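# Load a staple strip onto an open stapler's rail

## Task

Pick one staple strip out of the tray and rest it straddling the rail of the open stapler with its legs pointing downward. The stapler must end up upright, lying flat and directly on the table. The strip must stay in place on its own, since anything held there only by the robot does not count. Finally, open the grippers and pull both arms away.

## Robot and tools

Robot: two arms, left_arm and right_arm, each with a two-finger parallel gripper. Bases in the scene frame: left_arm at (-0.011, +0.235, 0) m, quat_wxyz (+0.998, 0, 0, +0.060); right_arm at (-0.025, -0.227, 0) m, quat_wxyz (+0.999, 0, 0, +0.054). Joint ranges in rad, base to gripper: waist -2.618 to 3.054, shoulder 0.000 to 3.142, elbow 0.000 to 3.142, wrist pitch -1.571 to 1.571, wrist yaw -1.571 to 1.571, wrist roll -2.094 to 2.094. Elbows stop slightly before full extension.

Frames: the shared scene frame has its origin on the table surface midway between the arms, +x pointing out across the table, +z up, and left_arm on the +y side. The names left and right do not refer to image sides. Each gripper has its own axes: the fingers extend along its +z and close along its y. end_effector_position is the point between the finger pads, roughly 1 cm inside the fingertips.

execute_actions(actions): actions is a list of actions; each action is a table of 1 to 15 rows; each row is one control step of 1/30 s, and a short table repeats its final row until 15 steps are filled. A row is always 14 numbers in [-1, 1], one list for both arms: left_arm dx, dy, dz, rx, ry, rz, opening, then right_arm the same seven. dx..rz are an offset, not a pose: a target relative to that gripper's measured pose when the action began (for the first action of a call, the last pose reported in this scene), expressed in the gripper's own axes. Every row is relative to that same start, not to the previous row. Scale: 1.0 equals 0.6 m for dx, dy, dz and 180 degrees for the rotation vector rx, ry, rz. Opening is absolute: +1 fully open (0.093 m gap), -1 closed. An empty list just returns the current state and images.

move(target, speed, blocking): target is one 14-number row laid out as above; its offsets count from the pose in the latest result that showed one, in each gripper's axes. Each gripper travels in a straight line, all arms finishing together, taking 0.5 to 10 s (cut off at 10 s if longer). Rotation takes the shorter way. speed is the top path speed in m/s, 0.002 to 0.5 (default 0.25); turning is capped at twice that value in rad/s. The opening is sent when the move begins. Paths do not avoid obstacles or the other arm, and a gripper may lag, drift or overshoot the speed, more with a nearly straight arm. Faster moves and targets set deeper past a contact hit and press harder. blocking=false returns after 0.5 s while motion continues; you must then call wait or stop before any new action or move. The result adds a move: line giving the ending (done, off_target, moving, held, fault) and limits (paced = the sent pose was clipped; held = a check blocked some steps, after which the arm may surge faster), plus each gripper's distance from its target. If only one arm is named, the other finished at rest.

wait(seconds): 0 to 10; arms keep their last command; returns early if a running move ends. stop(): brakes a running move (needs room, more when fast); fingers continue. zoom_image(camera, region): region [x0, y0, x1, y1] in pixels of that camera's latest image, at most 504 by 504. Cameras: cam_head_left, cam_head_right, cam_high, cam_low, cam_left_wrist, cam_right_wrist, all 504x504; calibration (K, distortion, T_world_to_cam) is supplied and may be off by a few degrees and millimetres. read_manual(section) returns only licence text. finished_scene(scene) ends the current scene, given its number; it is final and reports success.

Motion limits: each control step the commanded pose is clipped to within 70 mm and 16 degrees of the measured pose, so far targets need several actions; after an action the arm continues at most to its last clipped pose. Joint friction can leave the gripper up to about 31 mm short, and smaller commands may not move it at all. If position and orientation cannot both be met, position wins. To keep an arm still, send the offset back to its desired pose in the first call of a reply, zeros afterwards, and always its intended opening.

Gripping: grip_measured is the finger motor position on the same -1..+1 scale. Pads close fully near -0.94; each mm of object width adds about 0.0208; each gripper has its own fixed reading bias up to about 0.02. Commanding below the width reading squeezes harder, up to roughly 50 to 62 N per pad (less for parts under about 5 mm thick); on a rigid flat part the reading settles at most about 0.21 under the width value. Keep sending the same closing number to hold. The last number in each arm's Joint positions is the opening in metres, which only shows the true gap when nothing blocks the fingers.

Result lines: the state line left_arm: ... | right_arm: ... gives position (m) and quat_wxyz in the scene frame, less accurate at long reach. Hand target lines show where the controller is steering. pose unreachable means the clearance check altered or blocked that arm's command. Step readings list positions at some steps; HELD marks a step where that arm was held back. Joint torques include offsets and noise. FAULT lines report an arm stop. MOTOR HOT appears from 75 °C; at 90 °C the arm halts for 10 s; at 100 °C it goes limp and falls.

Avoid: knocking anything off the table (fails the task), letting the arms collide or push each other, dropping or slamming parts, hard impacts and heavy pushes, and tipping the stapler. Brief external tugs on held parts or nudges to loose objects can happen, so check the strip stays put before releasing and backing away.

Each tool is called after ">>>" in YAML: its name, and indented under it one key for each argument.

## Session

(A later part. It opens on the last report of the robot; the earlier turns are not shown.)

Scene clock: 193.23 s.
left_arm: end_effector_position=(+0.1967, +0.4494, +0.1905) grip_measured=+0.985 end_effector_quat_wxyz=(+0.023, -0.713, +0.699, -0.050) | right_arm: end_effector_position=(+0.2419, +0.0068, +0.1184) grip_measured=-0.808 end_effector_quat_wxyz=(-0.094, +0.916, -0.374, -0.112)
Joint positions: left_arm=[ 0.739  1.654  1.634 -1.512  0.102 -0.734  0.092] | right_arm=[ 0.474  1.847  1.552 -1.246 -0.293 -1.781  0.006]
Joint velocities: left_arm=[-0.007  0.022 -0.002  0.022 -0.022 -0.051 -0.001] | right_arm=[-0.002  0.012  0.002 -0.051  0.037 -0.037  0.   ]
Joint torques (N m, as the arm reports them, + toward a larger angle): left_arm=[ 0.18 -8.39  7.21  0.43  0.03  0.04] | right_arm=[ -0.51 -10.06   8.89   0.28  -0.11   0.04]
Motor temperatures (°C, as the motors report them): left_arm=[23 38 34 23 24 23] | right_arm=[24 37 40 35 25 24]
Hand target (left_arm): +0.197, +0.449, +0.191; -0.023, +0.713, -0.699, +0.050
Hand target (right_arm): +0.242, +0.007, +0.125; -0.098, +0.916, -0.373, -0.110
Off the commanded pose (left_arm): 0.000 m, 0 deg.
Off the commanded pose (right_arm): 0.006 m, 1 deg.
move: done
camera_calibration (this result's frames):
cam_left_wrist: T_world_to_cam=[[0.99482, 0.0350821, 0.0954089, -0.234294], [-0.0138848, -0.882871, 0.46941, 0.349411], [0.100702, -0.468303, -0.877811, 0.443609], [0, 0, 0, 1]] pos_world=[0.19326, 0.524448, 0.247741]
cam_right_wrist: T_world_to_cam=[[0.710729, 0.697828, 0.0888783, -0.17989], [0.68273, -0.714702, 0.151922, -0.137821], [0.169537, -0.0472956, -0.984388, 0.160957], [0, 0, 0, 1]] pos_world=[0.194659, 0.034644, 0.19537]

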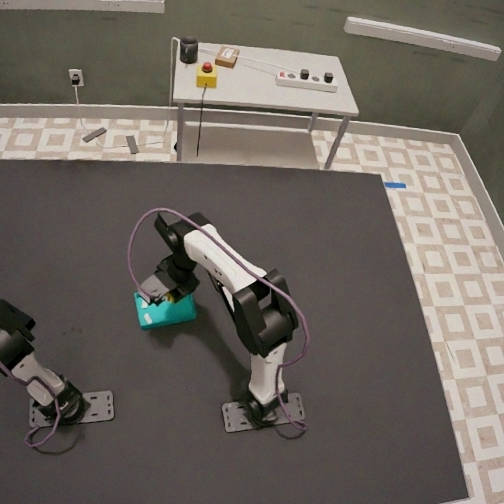

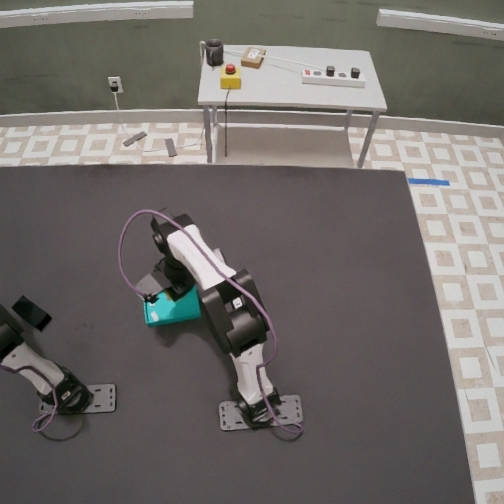

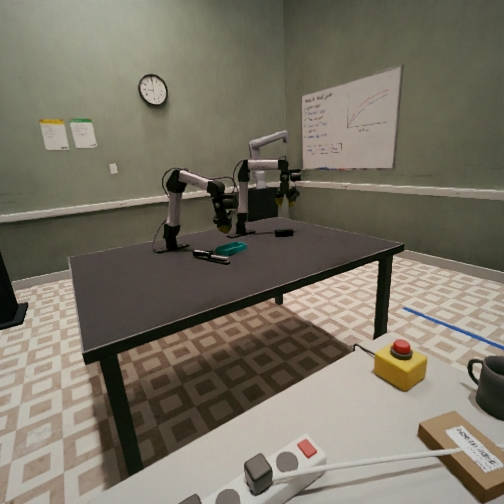

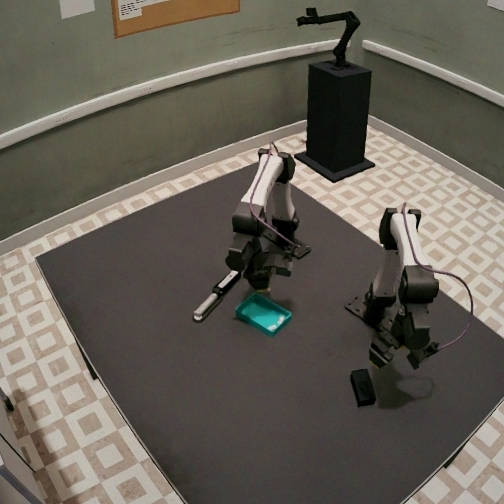

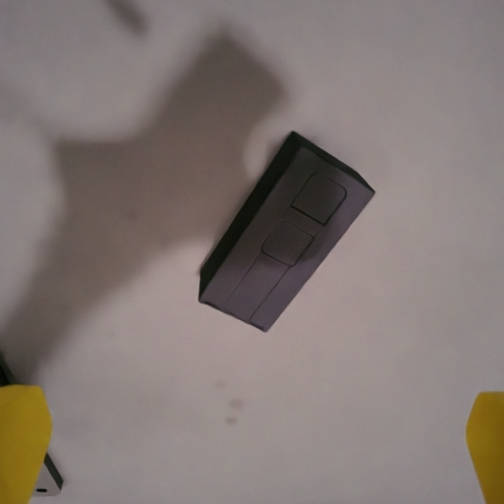

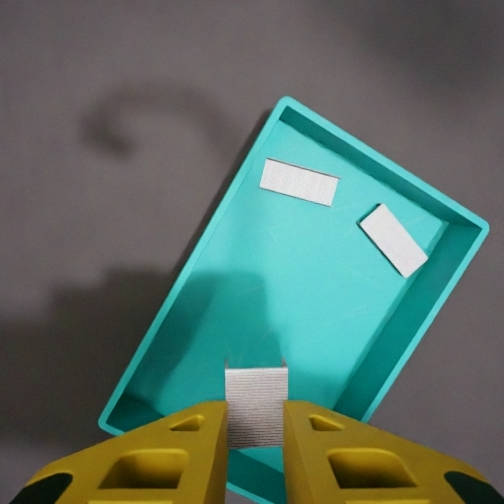

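>>> move:
  target: [0,0,0,0,0,0,1,0.315,-0.018,-0.12,0.157,0.054,0.581,-0.82]
  speed: 0.15

Scene clock: 217.57 s.
left_arm: end_effector_position=(+0.1967, +0.4494, +0.1905) grip_measured=+0.985 end_effector_quat_wxyz=(+0.023, -0.713, +0.699, -0.050) | right_arm: end_effector_position=(+0.3863, -0.1264, +0.1383) grip_measured=-0.808 end_effector_quat_wxyz=(+0.139, -0.239, +0.961, -0.004)
Joint positions: left_arm=[ 0.739  1.654  1.634 -1.512  0.102 -0.734  0.092] | right_arm=[ 0.135  1.894  1.684 -1.081  0.008 -0.247  0.006]
Joint velocities: left_arm=[-0.002  0.027 -0.017  0.007 -0.081  0.051 -0.001] | right_arm=[-0.002  0.002  0.012 -0.022 -0.081  0.037  0.   ]
Joint torques (N m, as the arm reports them, + toward a larger angle): left_arm=[ 0.13 -8.32  7.19  0.41  0.04  0.05] | right_arm=[-0.92 -8.82  9.52  0.81  0.27  0.18]
Motor temperatures (°C, as the motors report them): left_arm=[23 38 34 23 24 23] | right_arm=[24 39 43 34 25 24]
Hand target (left_arm): +0.197, +0.449, +0.191; -0.023, +0.713, -0.699, +0.050
Hand target (right_arm): +0.389, -0.131, +0.135; +0.132, -0.230, +0.964, -0.010
Off the commanded pose (left_arm): 0.000 m, 0 deg.
Off the commanded pose (right_arm): 0.006 m, 1 deg.
move: done
camera_calibration (this result's frames):
cam_left_wrist: T_world_to_cam=[[0.99482, 0.0350821, 0.0954089, -0.234294], [-0.0138848, -0.882871, 0.46941, 0.349411], [0.100702, -0.468303, -0.877811, 0.443609], [0, 0, 0, 1]] pos_world=[0.19326, 0.524448, 0.247741]
cam_right_wrist: T_world_to_cam=[[0.452095, -0.888836, 0.0747067, -0.290039], [-0.884828, -0.436323, 0.163405, 0.30456], [-0.112644, -0.139977, -0.983726, 0.246953], [0, 0, 0, 1]] pos_world=[0.428426, -0.0903424, 0.214836]

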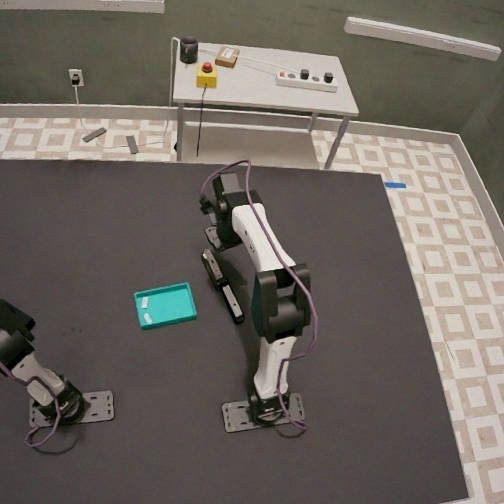

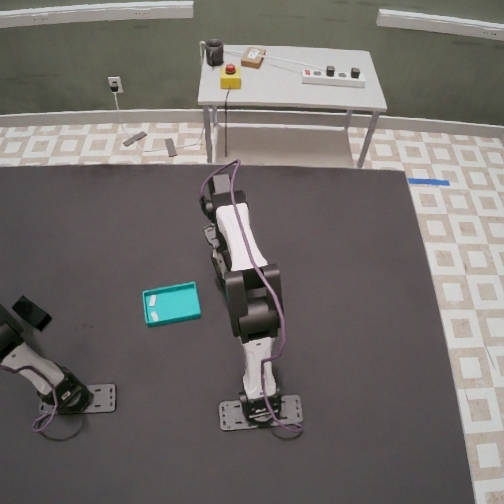

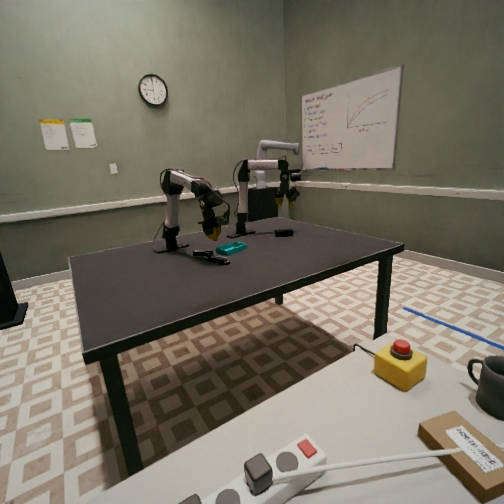

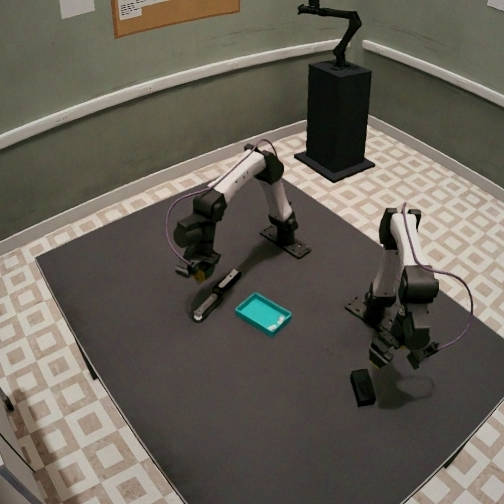

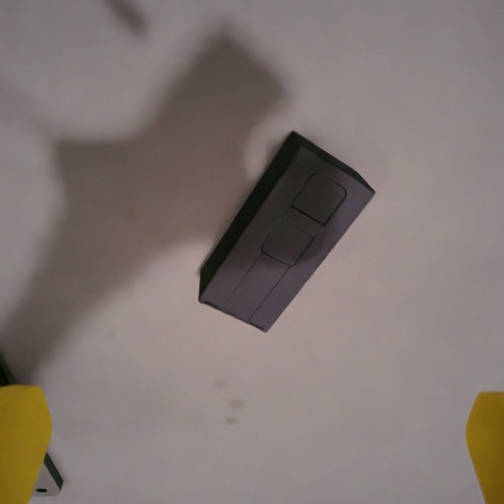

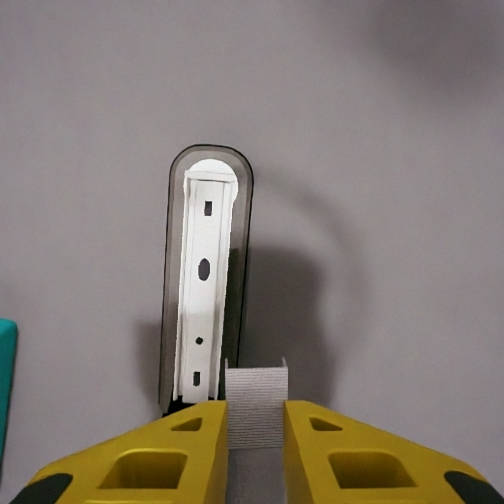

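>>> move:
  target: [0,0,0,0,0,0,1,-0.023,0.03,0.095,-0.024,0,0.02,-0.82]
  speed: 0.08

Scene clock: 235.87 s.
left_arm: end_effector_position=(+0.1967, +0.4494, +0.1905) grip_measured=+0.985 end_effector_quat_wxyz=(+0.023, -0.713, +0.699, -0.050) | right_arm: end_effector_position=(+0.4091, -0.1055, +0.0974) grip_measured=-0.808 end_effector_quat_wxyz=(+0.141, -0.214, +0.966, +0.029)
Joint positions: left_arm=[ 0.739  1.654  1.634 -1.512  0.102 -0.734  0.092] | right_arm=[ 0.147  2.004  1.67  -0.952 -0.047 -0.174  0.006]
Joint velocities: left_arm=[-0.012 -0.002 -0.002  0.051  0.022 -0.081 -0.001] | right_arm=[ 0.012 -0.027  0.002 -0.037 -0.007  0.022  0.001]
Joint torques (N m, as the arm reports them, + toward a larger angle): left_arm=[ 0.14 -8.28  7.18  0.38  0.    0.06] | right_arm=[  0.29 -10.36   6.38   0.98  -0.08   0.11]
Motor temperatures (°C, as the motors report them): left_arm=[23 38 34 23 24 23] | right_arm=[24 39 45 34 25 24]
Hand target (left_arm): +0.197, +0.449, +0.191; -0.023, +0.713, -0.699, +0.050
Hand target (right_arm): +0.405, -0.101, +0.086; +0.130, -0.214, +0.967, +0.036
Off the commanded pose (left_arm): 0.000 m, 0 deg.
Off the commanded pose (right_arm): 0.013 m, 2 deg.
move: off_target (right_arm)
camera_calibration (this result's frames):
cam_left_wrist: T_world_to_cam=[[0.99482, 0.0350821, 0.0954089, -0.234294], [-0.0138848, -0.882871, 0.46941, 0.349411], [0.100702, -0.468303, -0.877811, 0.443609], [0, 0, 0, 1]] pos_world=[0.19326, 0.524448, 0.247741]
cam_right_wrist: T_world_to_cam=[[0.414918, -0.909851, 0.00367253, -0.258758], [-0.900585, -0.410111, 0.14407, 0.351691], [-0.129576, -0.0630845, -0.989561, 0.227792], [0, 0, 0, 1]] pos_world=[0.453608, -0.0768288, 0.175696]

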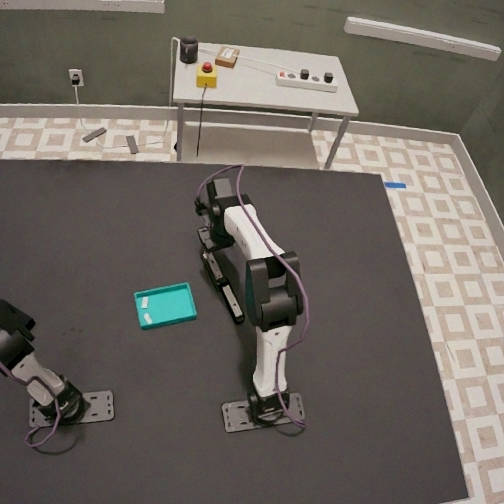

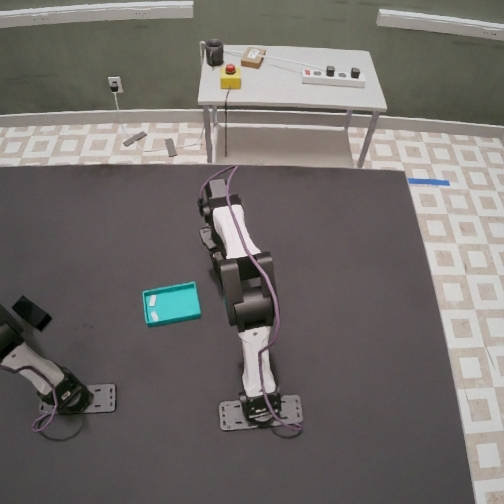

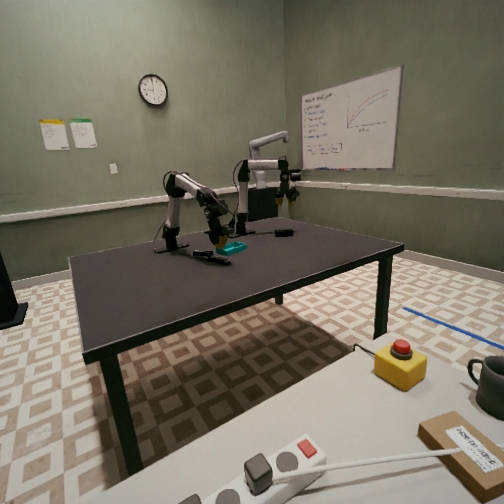

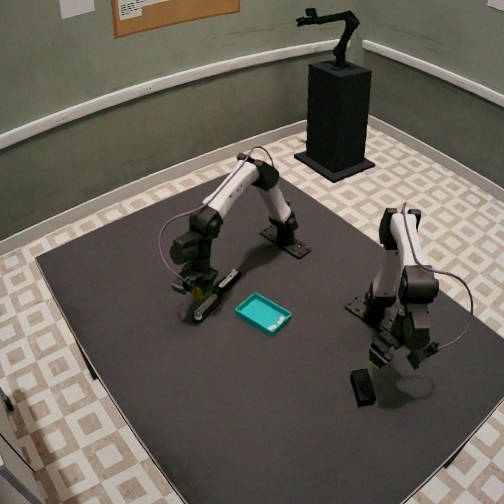

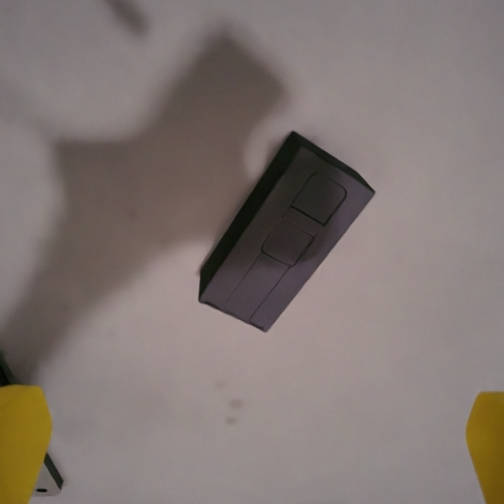

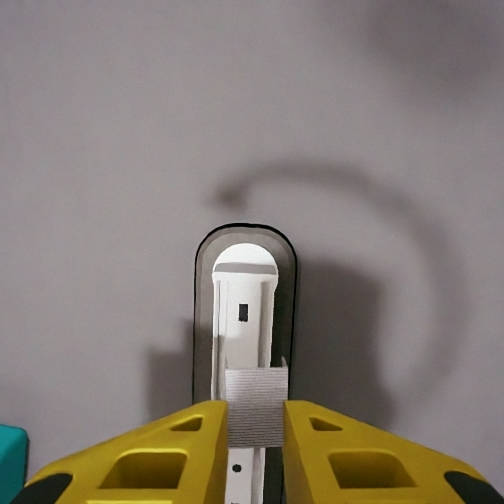

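>>> move:
  target: [0,0,0,0,0,0,1,0.018,0.012,0.058,0,0,0.012,-0.82]
  speed: 0.05

>>> zoom_image:
  camera: "cam_right_wrist"
  region: [170, 220, 340, 480]

Scene clock: 251.47 s.
left_arm: end_effector_position=(+0.1967, +0.4494, +0.1905) grip_measured=+0.985 end_effector_quat_wxyz=(+0.023, -0.713, +0.699, -0.050) | right_arm: end_effector_position=(+0.4102, -0.1003, +0.0742) grip_measured=-0.808 end_effector_quat_wxyz=(+0.153, -0.197, +0.968, +0.034)
Joint positions: left_arm=[ 0.739  1.654  1.634 -1.512  0.102 -0.734  0.092] | right_arm=[ 0.157  2.004  1.57  -0.825 -0.048 -0.129  0.006]
Joint velocities: left_arm=[-0.002  0.002 -0.012  0.022 -0.051 -0.066  0.001] | right_arm=[-0.027  0.017 -0.002 -0.007 -0.007  0.007 -0.   ]
Joint torques (N m, as the arm reports them, + toward a larger angle): left_arm=[ 0.2  -8.39  7.2   0.38  0.02  0.06] | right_arm=[  0.11 -10.19   6.14   1.04   0.12   0.1 ]
Motor temperatures (°C, as the motors report them): left_arm=[23 38 34 23 24 23] | right_arm=[24 41 43 35 25 24]
Hand target (left_arm): +0.197, +0.449, +0.191; -0.023, +0.713, -0.699, +0.050
Hand target (right_arm): +0.406, -0.099, +0.061; +0.141, -0.196, +0.970, +0.032
Off the commanded pose (left_arm): 0.000 m, 0 deg.
Off the commanded pose (right_arm): 0.014 m, 1 deg.
move: off_target (right_arm)
camera_calibration (this result's frames):
cam_left_wrist: T_world_to_cam=[[0.99482, 0.0350821, 0.0954089, -0.234294], [-0.0138848, -0.882871, 0.46941, 0.349411], [0.100702, -0.468303, -0.877811, 0.443609], [0, 0, 0, 1]] pos_world=[0.19326, 0.524448, 0.247741]
cam_right_wrist: T_world_to_cam=[[0.384434, -0.92313, -0.00641796, -0.242493], [-0.916327, -0.382426, 0.118721, 0.369182], [-0.112049, -0.0397593, -0.992907, 0.200708], [0, 0, 0, 1]] pos_world=[0.454003, -0.0746881, 0.153898]

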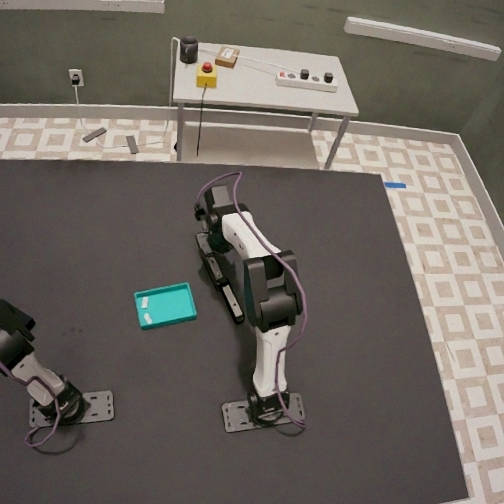

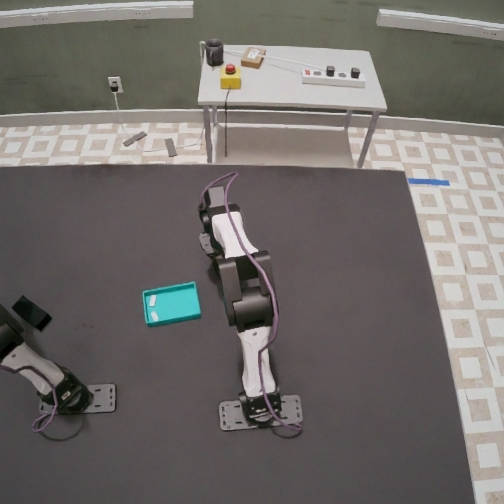

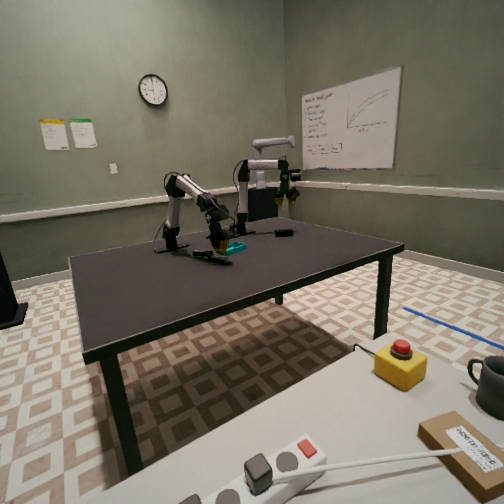

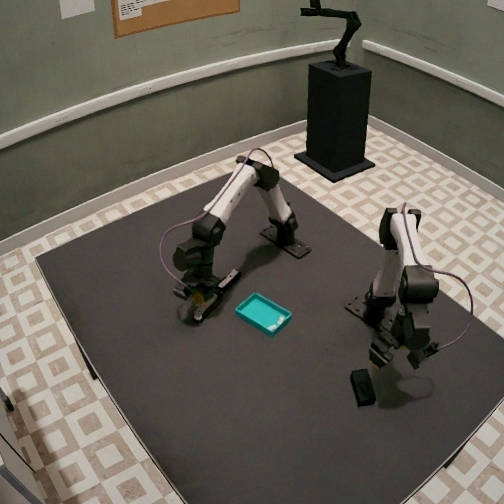

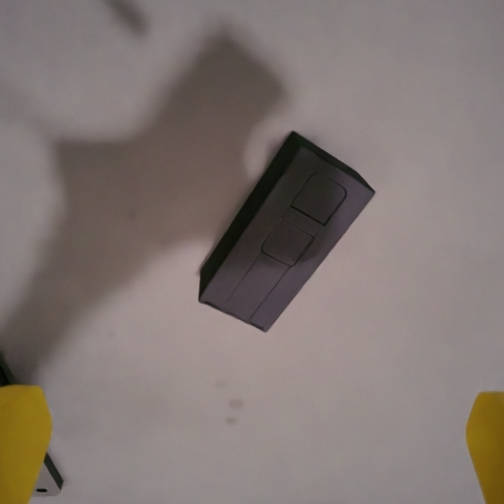

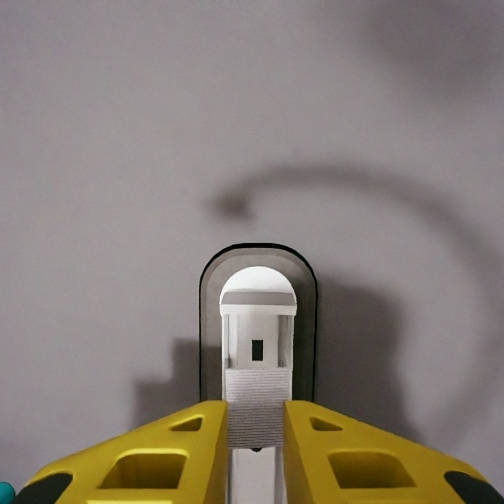

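Region (170, 220, 340, 480) of cam_right_wrist's 504x504 image, scaled by 1.938, with more detail than that image has; it fills the left 330 columns of this view, and the rest is white.

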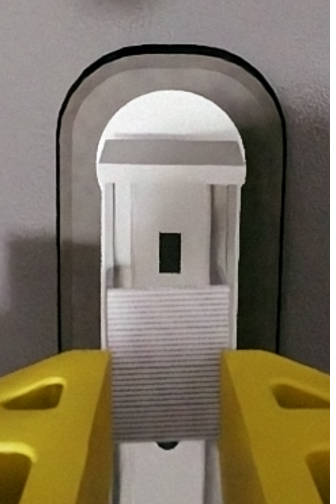

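>>> move:
  target: [0,0,0,0,0,0,1,0.012,0,0.04,0,0,0,-0.82]
  speed: 0.03

>>> zoom_image:
  camera: "cam_right_wrist"
  region: [170, 220, 340, 480]

>>> zoom_image:
  camera: "cam_high"
  region: [185, 215, 245, 270]

Scene clock: 260.67 s.
left_arm: end_effector_position=(+0.1967, +0.4494, +0.1905) grip_measured=+0.985 end_effector_quat_wxyz=(+0.023, -0.713, +0.699, -0.050) | right_arm: end_effector_position=(+0.4145, -0.0991, +0.0656) grip_measured=-0.808 end_effector_quat_wxyz=(+0.168, -0.196, +0.965, +0.035)
Joint positions: left_arm=[ 0.739  1.654  1.634 -1.512  0.102 -0.734  0.092] | right_arm=[ 0.157  2.004  1.526 -0.751 -0.048 -0.128  0.006]
Joint velocities: left_arm=[ 0.002 -0.012  0.007 -0.037  0.007 -0.037 -0.001] | right_arm=[-0.007 -0.012  0.022 -0.022 -0.007  0.007 -0.002]
Joint torques (N m, as the arm reports them, + toward a larger angle): left_arm=[ 0.1  -8.28  7.23  0.38  0.02  0.06] | right_arm=[-0.25 -9.47  6.12  1.12  0.1   0.04]
Motor temperatures (°C, as the motors report them): left_arm=[23 38 35 23 24 23] | right_arm=[24 42 43 35 25 24]
Hand target (left_arm): +0.197, +0.449, +0.191; -0.023, +0.713, -0.699, +0.050
Hand target (right_arm): +0.410, -0.100, +0.050; +0.153, -0.197, +0.968, +0.034
Off the commanded pose (left_arm): 0.000 m, 0 deg.
Off the commanded pose (right_arm): 0.017 m, 2 deg.
move: off_target (right_arm)
camera_calibration (this result's frames):
cam_left_wrist: T_world_to_cam=[[0.99482, 0.0350821, 0.0954089, -0.234294], [-0.0138848, -0.882871, 0.46941, 0.349411], [0.100702, -0.468303, -0.877811, 0.443609], [0, 0, 0, 1]] pos_world=[0.19326, 0.524448, 0.247741]
cam_right_wrist: T_world_to_cam=[[0.384232, -0.923233, -0.00264547, -0.243308], [-0.919481, -0.382926, 0.0890038, 0.377863], [-0.0831842, -0.0317657, -0.996028, 0.181779], [0, 0, 0, 1]] pos_world=[0.456046, -0.074162, 0.146782]

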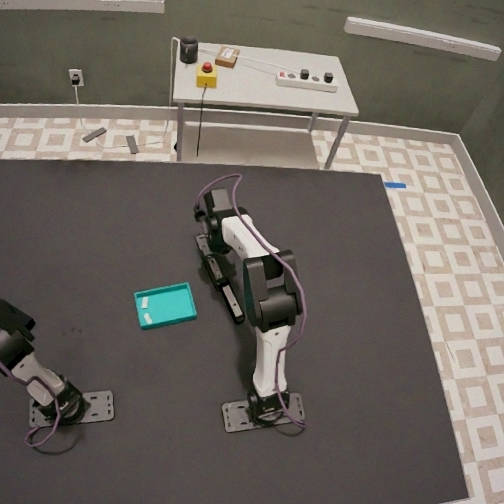

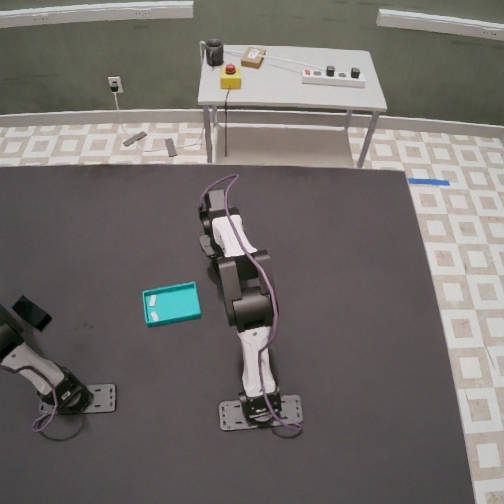

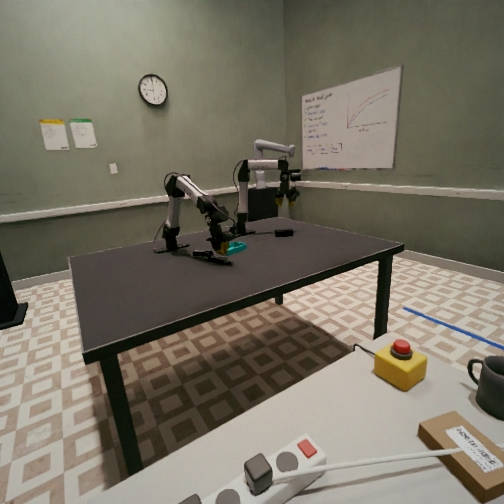

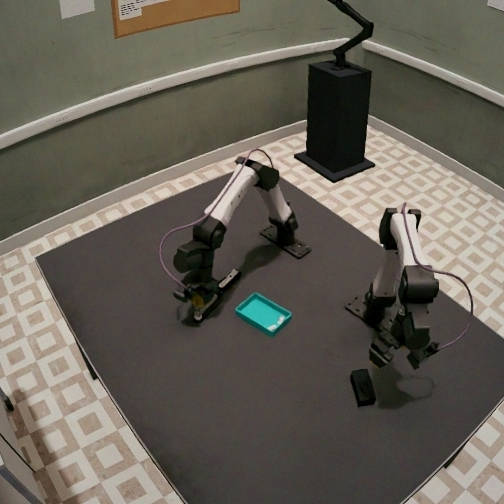

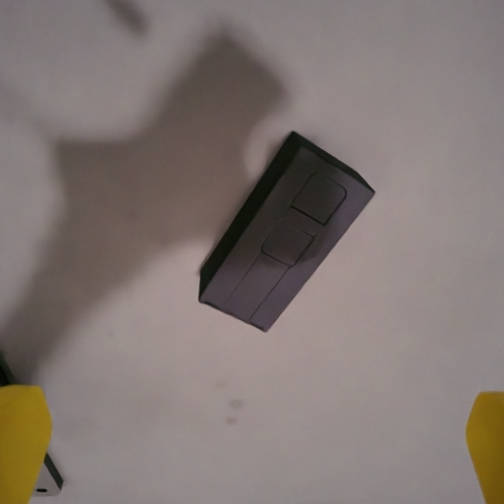

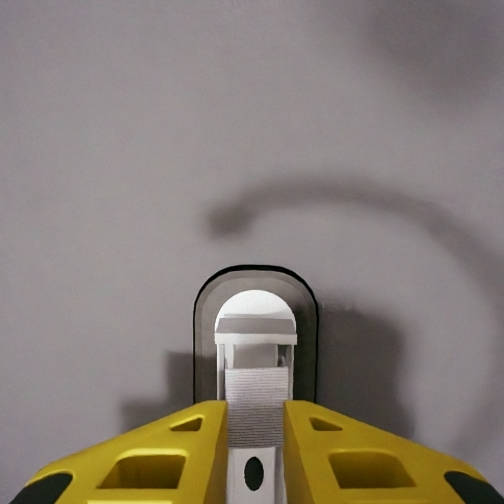

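Region (170, 220, 340, 480) of cam_right_wrist's 504x504 image, scaled by 1.938, with more detail than that image has; it fills the left 330 columns of this view, and the rest is white.

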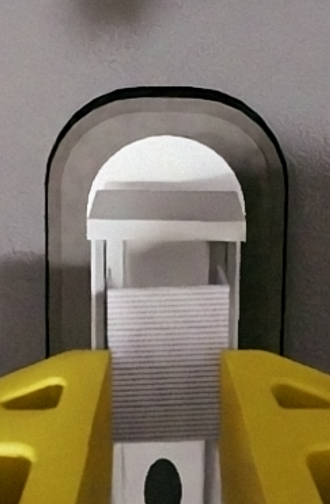

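Region (185, 215, 245, 270) of cam_high's 504x504 image, scaled by 8.400, with more detail than that image has; it fills the top 462 rows of this view, and the rest is white.

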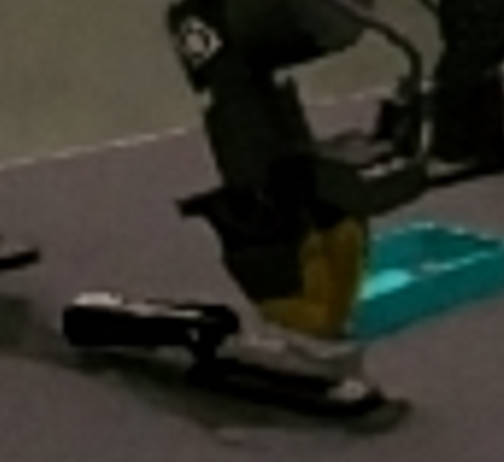

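>>> move:
  target: [0,0,0,0,0,0,1,0.034,0.002,0.022,0,0,0,-0.82]
  speed: 0.04

>>> zoom_image:
  camera: "cam_right_wrist"
  region: [170, 220, 340, 480]

>>> zoom_image:
  camera: "cam_high"
  region: [185, 215, 245, 270]

Scene clock: 268.83 s.
left_arm: end_effector_position=(+0.1967, +0.4494, +0.1905) grip_measured=+0.985 end_effector_quat_wxyz=(+0.023, -0.713, +0.699, -0.050) | right_arm: end_effector_position=(+0.4049, -0.1023, +0.0485) grip_measured=-0.808 end_effector_quat_wxyz=(+0.170, -0.196, +0.965, +0.034)
Joint positions: left_arm=[ 0.739  1.654  1.634 -1.512  0.102 -0.734  0.092] | right_arm=[ 0.157  1.982  1.423 -0.666 -0.044 -0.128  0.006]
Joint velocities: left_arm=[-0.002  0.007 -0.012 -0.007 -0.037  0.095 -0.001] | right_arm=[-0.017 -0.002  0.002  0.007  0.066  0.007 -0.001]
Joint torques (N m, as the arm reports them, + toward a larger angle): left_arm=[ 0.08 -8.45  7.15  0.4   0.01  0.05] | right_arm=[ -0.5  -11.91   5.82   1.07   0.07   0.03]
Motor temperatures (°C, as the motors report them): left_arm=[23 38 35 23 24 23] | right_arm=[24 42 42 35 25 24]
Hand target (left_arm): +0.197, +0.449, +0.191; -0.023, +0.713, -0.699, +0.050
Hand target (right_arm): +0.401, -0.103, +0.046; +0.168, -0.196, +0.965, +0.035
Off the commanded pose (left_arm): 0.000 m, 0 deg.
Off the commanded pose (right_arm): 0.005 m, 0 deg.
move: done
camera_calibration (this result's frames):
cam_left_wrist: T_world_to_cam=[[0.99482, 0.0350821, 0.0954089, -0.234294], [-0.0138848, -0.882871, 0.46941, 0.349411], [0.100702, -0.468303, -0.877811, 0.443609], [0, 0, 0, 1]] pos_world=[0.19326, 0.524448, 0.247741]
cam_right_wrist: T_world_to_cam=[[0.383167, -0.923679, 0.00100149, -0.242413], [-0.920288, -0.381667, 0.0860264, 0.369942], [-0.0790785, -0.0338841, -0.996292, 0.161893], [0, 0, 0, 1]] pos_world=[0.44614, -0.0772311, 0.129711]

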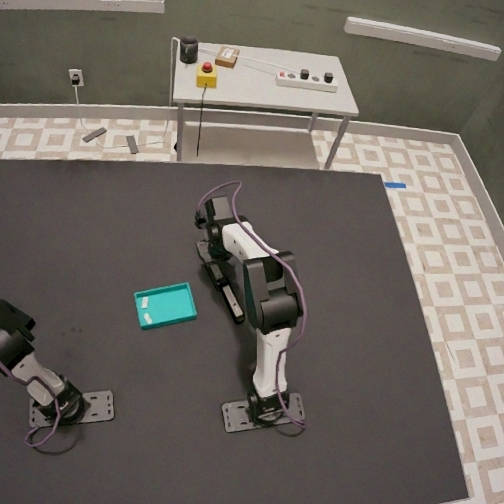

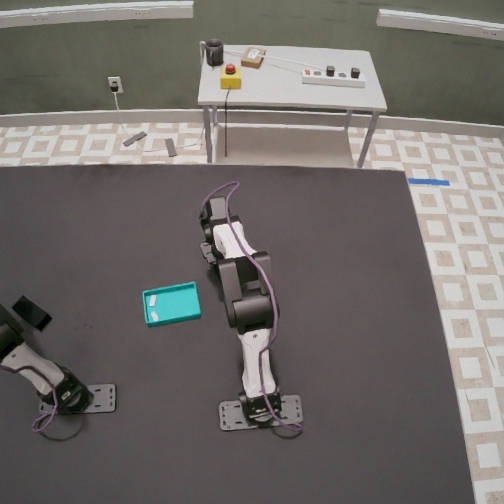

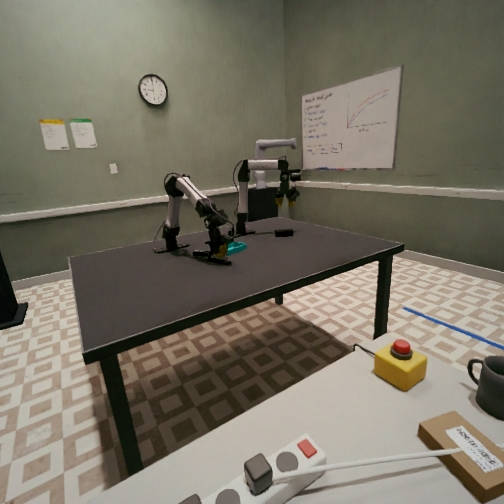

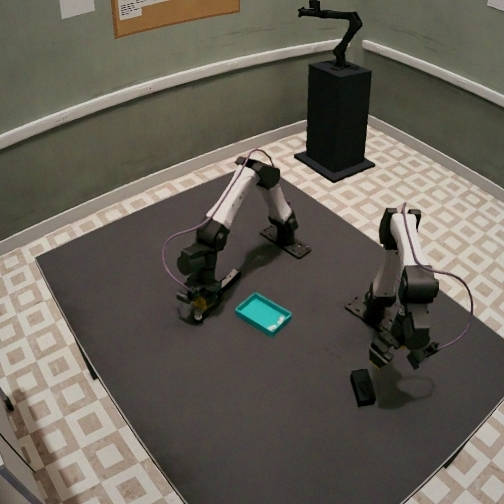

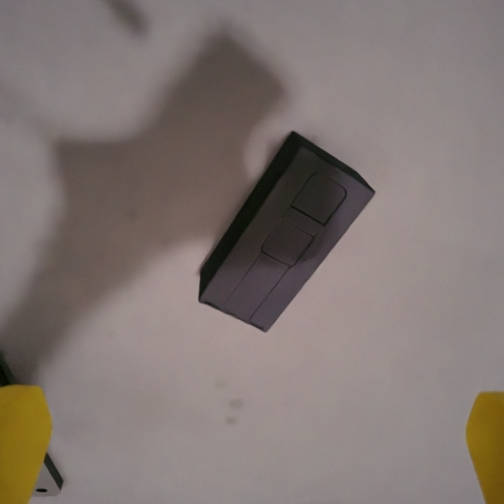

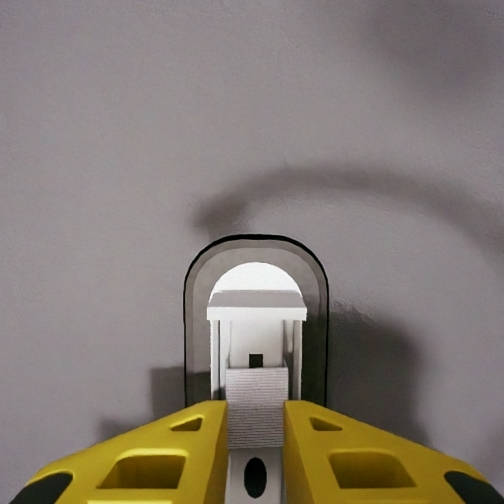

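Region (170, 220, 340, 480) of cam_right_wrist's 504x504 image, scaled by 1.938, with more detail than that image has; it fills the left 330 columns of this view, and the rest is white.

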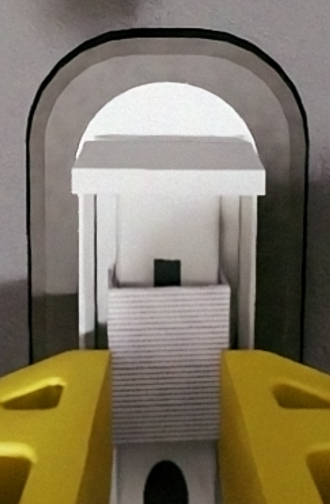

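Region (185, 215, 245, 270) of cam_high's 504x504 image, scaled by 8.400, with more detail than that image has; it fills the top 462 rows of this view, and the rest is white.

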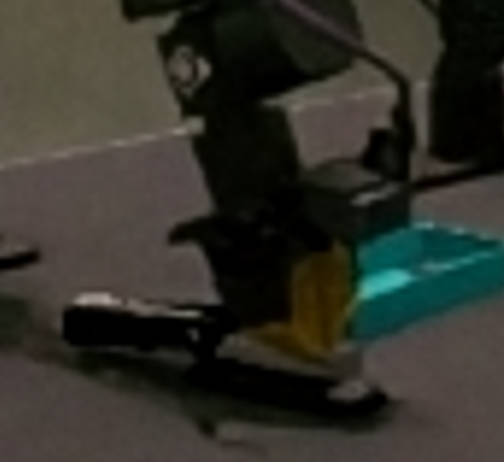

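>>> move:
  target: [0,0,0,0,0,0,1,0.006,0,0.018,0,0,0,-0.82]
  speed: 0.03

>>> zoom_image:
  camera: "cam_right_wrist"
  region: [120,180,390,500]

Scene clock: 293.53 s.
left_arm: end_effector_position=(+0.1967, +0.4494, +0.1905) grip_measured=+0.985 end_effector_quat_wxyz=(+0.023, -0.713, +0.699, -0.050) | right_arm: end_effector_position=(+0.4101, -0.1009, +0.0505) grip_measured=-0.808 end_effector_quat_wxyz=(+0.182, -0.196, +0.963, +0.034)
Joint positions: left_arm=[ 0.739  1.654  1.634 -1.512  0.102 -0.734  0.092] | right_arm=[ 0.157  1.982  1.423 -0.642 -0.044 -0.128  0.006]
Joint velocities: left_arm=[-0.002 -0.017 -0.002  0.007 -0.007 -0.051  0.001] | right_arm=[-0.012  0.002  0.007 -0.066 -0.051 -0.022 -0.   ]
Joint torques (N m, as the arm reports them, + toward a larger angle): left_arm=[ 0.07 -8.23  7.17  0.38  0.03  0.07] | right_arm=[ -0.34 -10.06   5.73   1.18   0.09   0.05]
Motor temperatures (°C, as the motors report them): left_arm=[23 38 35 23 24 23] | right_arm=[24 46 41 35 25 24]
Hand target (left_arm): +0.197, +0.449, +0.191; -0.023, +0.713, -0.699, +0.050
Hand target (right_arm): +0.405, -0.102, +0.037; +0.170, -0.196, +0.965, +0.034
Off the commanded pose (left_arm): 0.000 m, 0 deg.
Off the commanded pose (right_arm): 0.014 m, 1 deg.
move: off_target (right_arm)
camera_calibration (this result's frames):
cam_left_wrist: T_world_to_cam=[[0.99482, 0.0350821, 0.0954089, -0.234294], [-0.0138848, -0.882871, 0.46941, 0.349411], [0.100702, -0.468303, -0.877811, 0.443609], [0, 0, 0, 1]] pos_world=[0.19326, 0.524448, 0.247741]
cam_right_wrist: T_world_to_cam=[[0.38311, -0.923694, 0.00402881, -0.243233], [-0.921985, -0.382127, 0.0626344, 0.376902], [-0.0563155, -0.0277103, -0.998028, 0.155723], [0, 0, 0, 1]] pos_world=[0.449453, -0.0763326, 0.132789]

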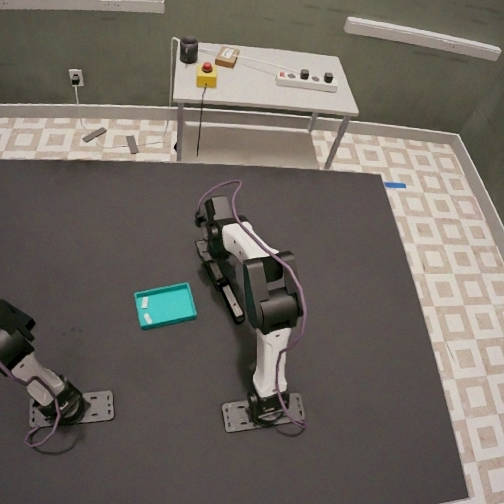

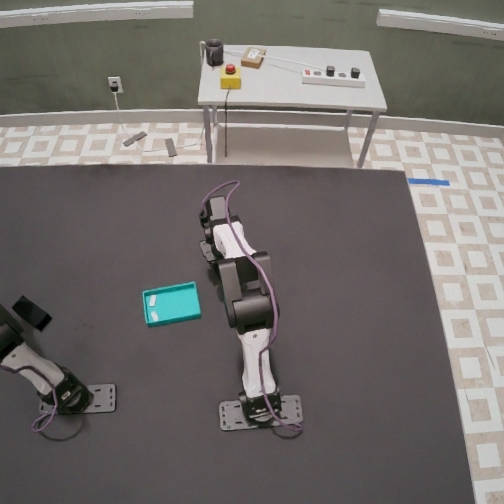

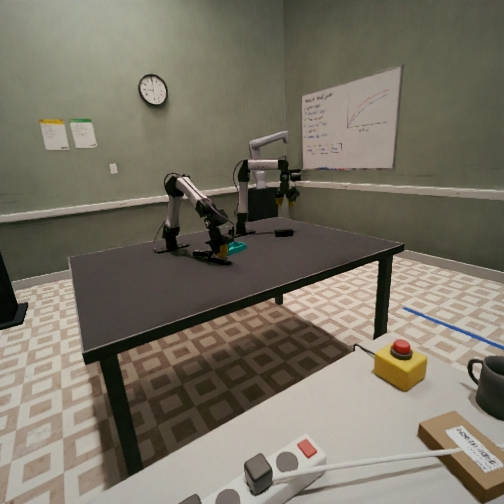

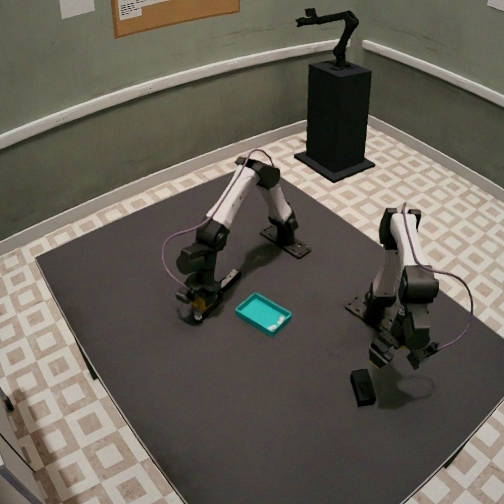

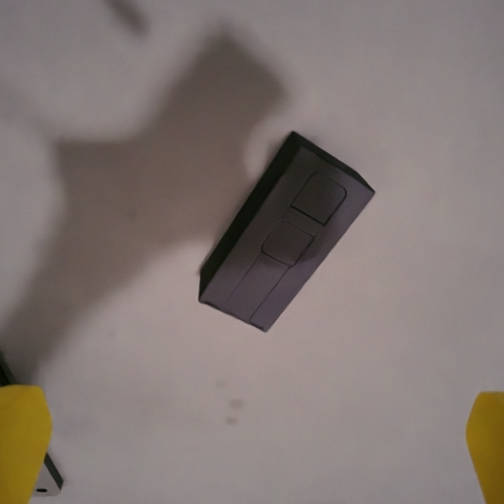

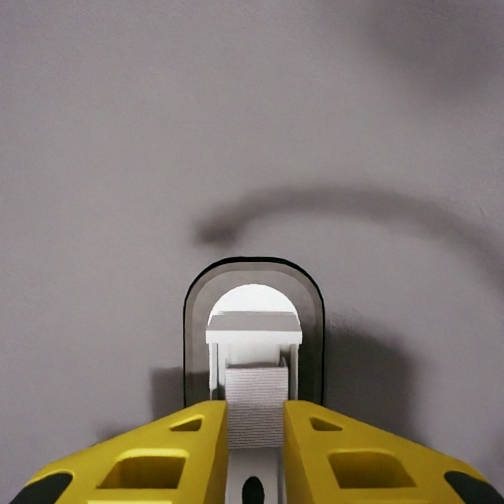

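Region (120, 180, 390, 500) of cam_right_wrist's 504x504 image, scaled by 1.575, with more detail than that image has; it fills the left 425 columns of this view, and the rest is white.

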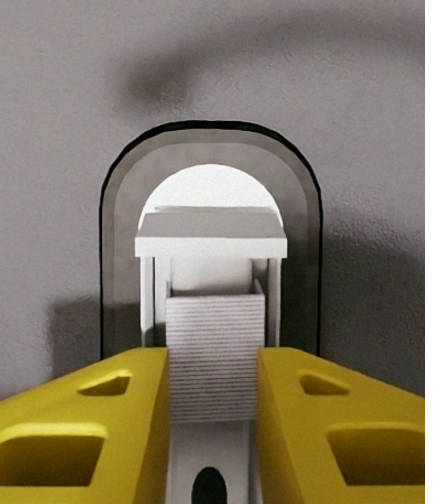

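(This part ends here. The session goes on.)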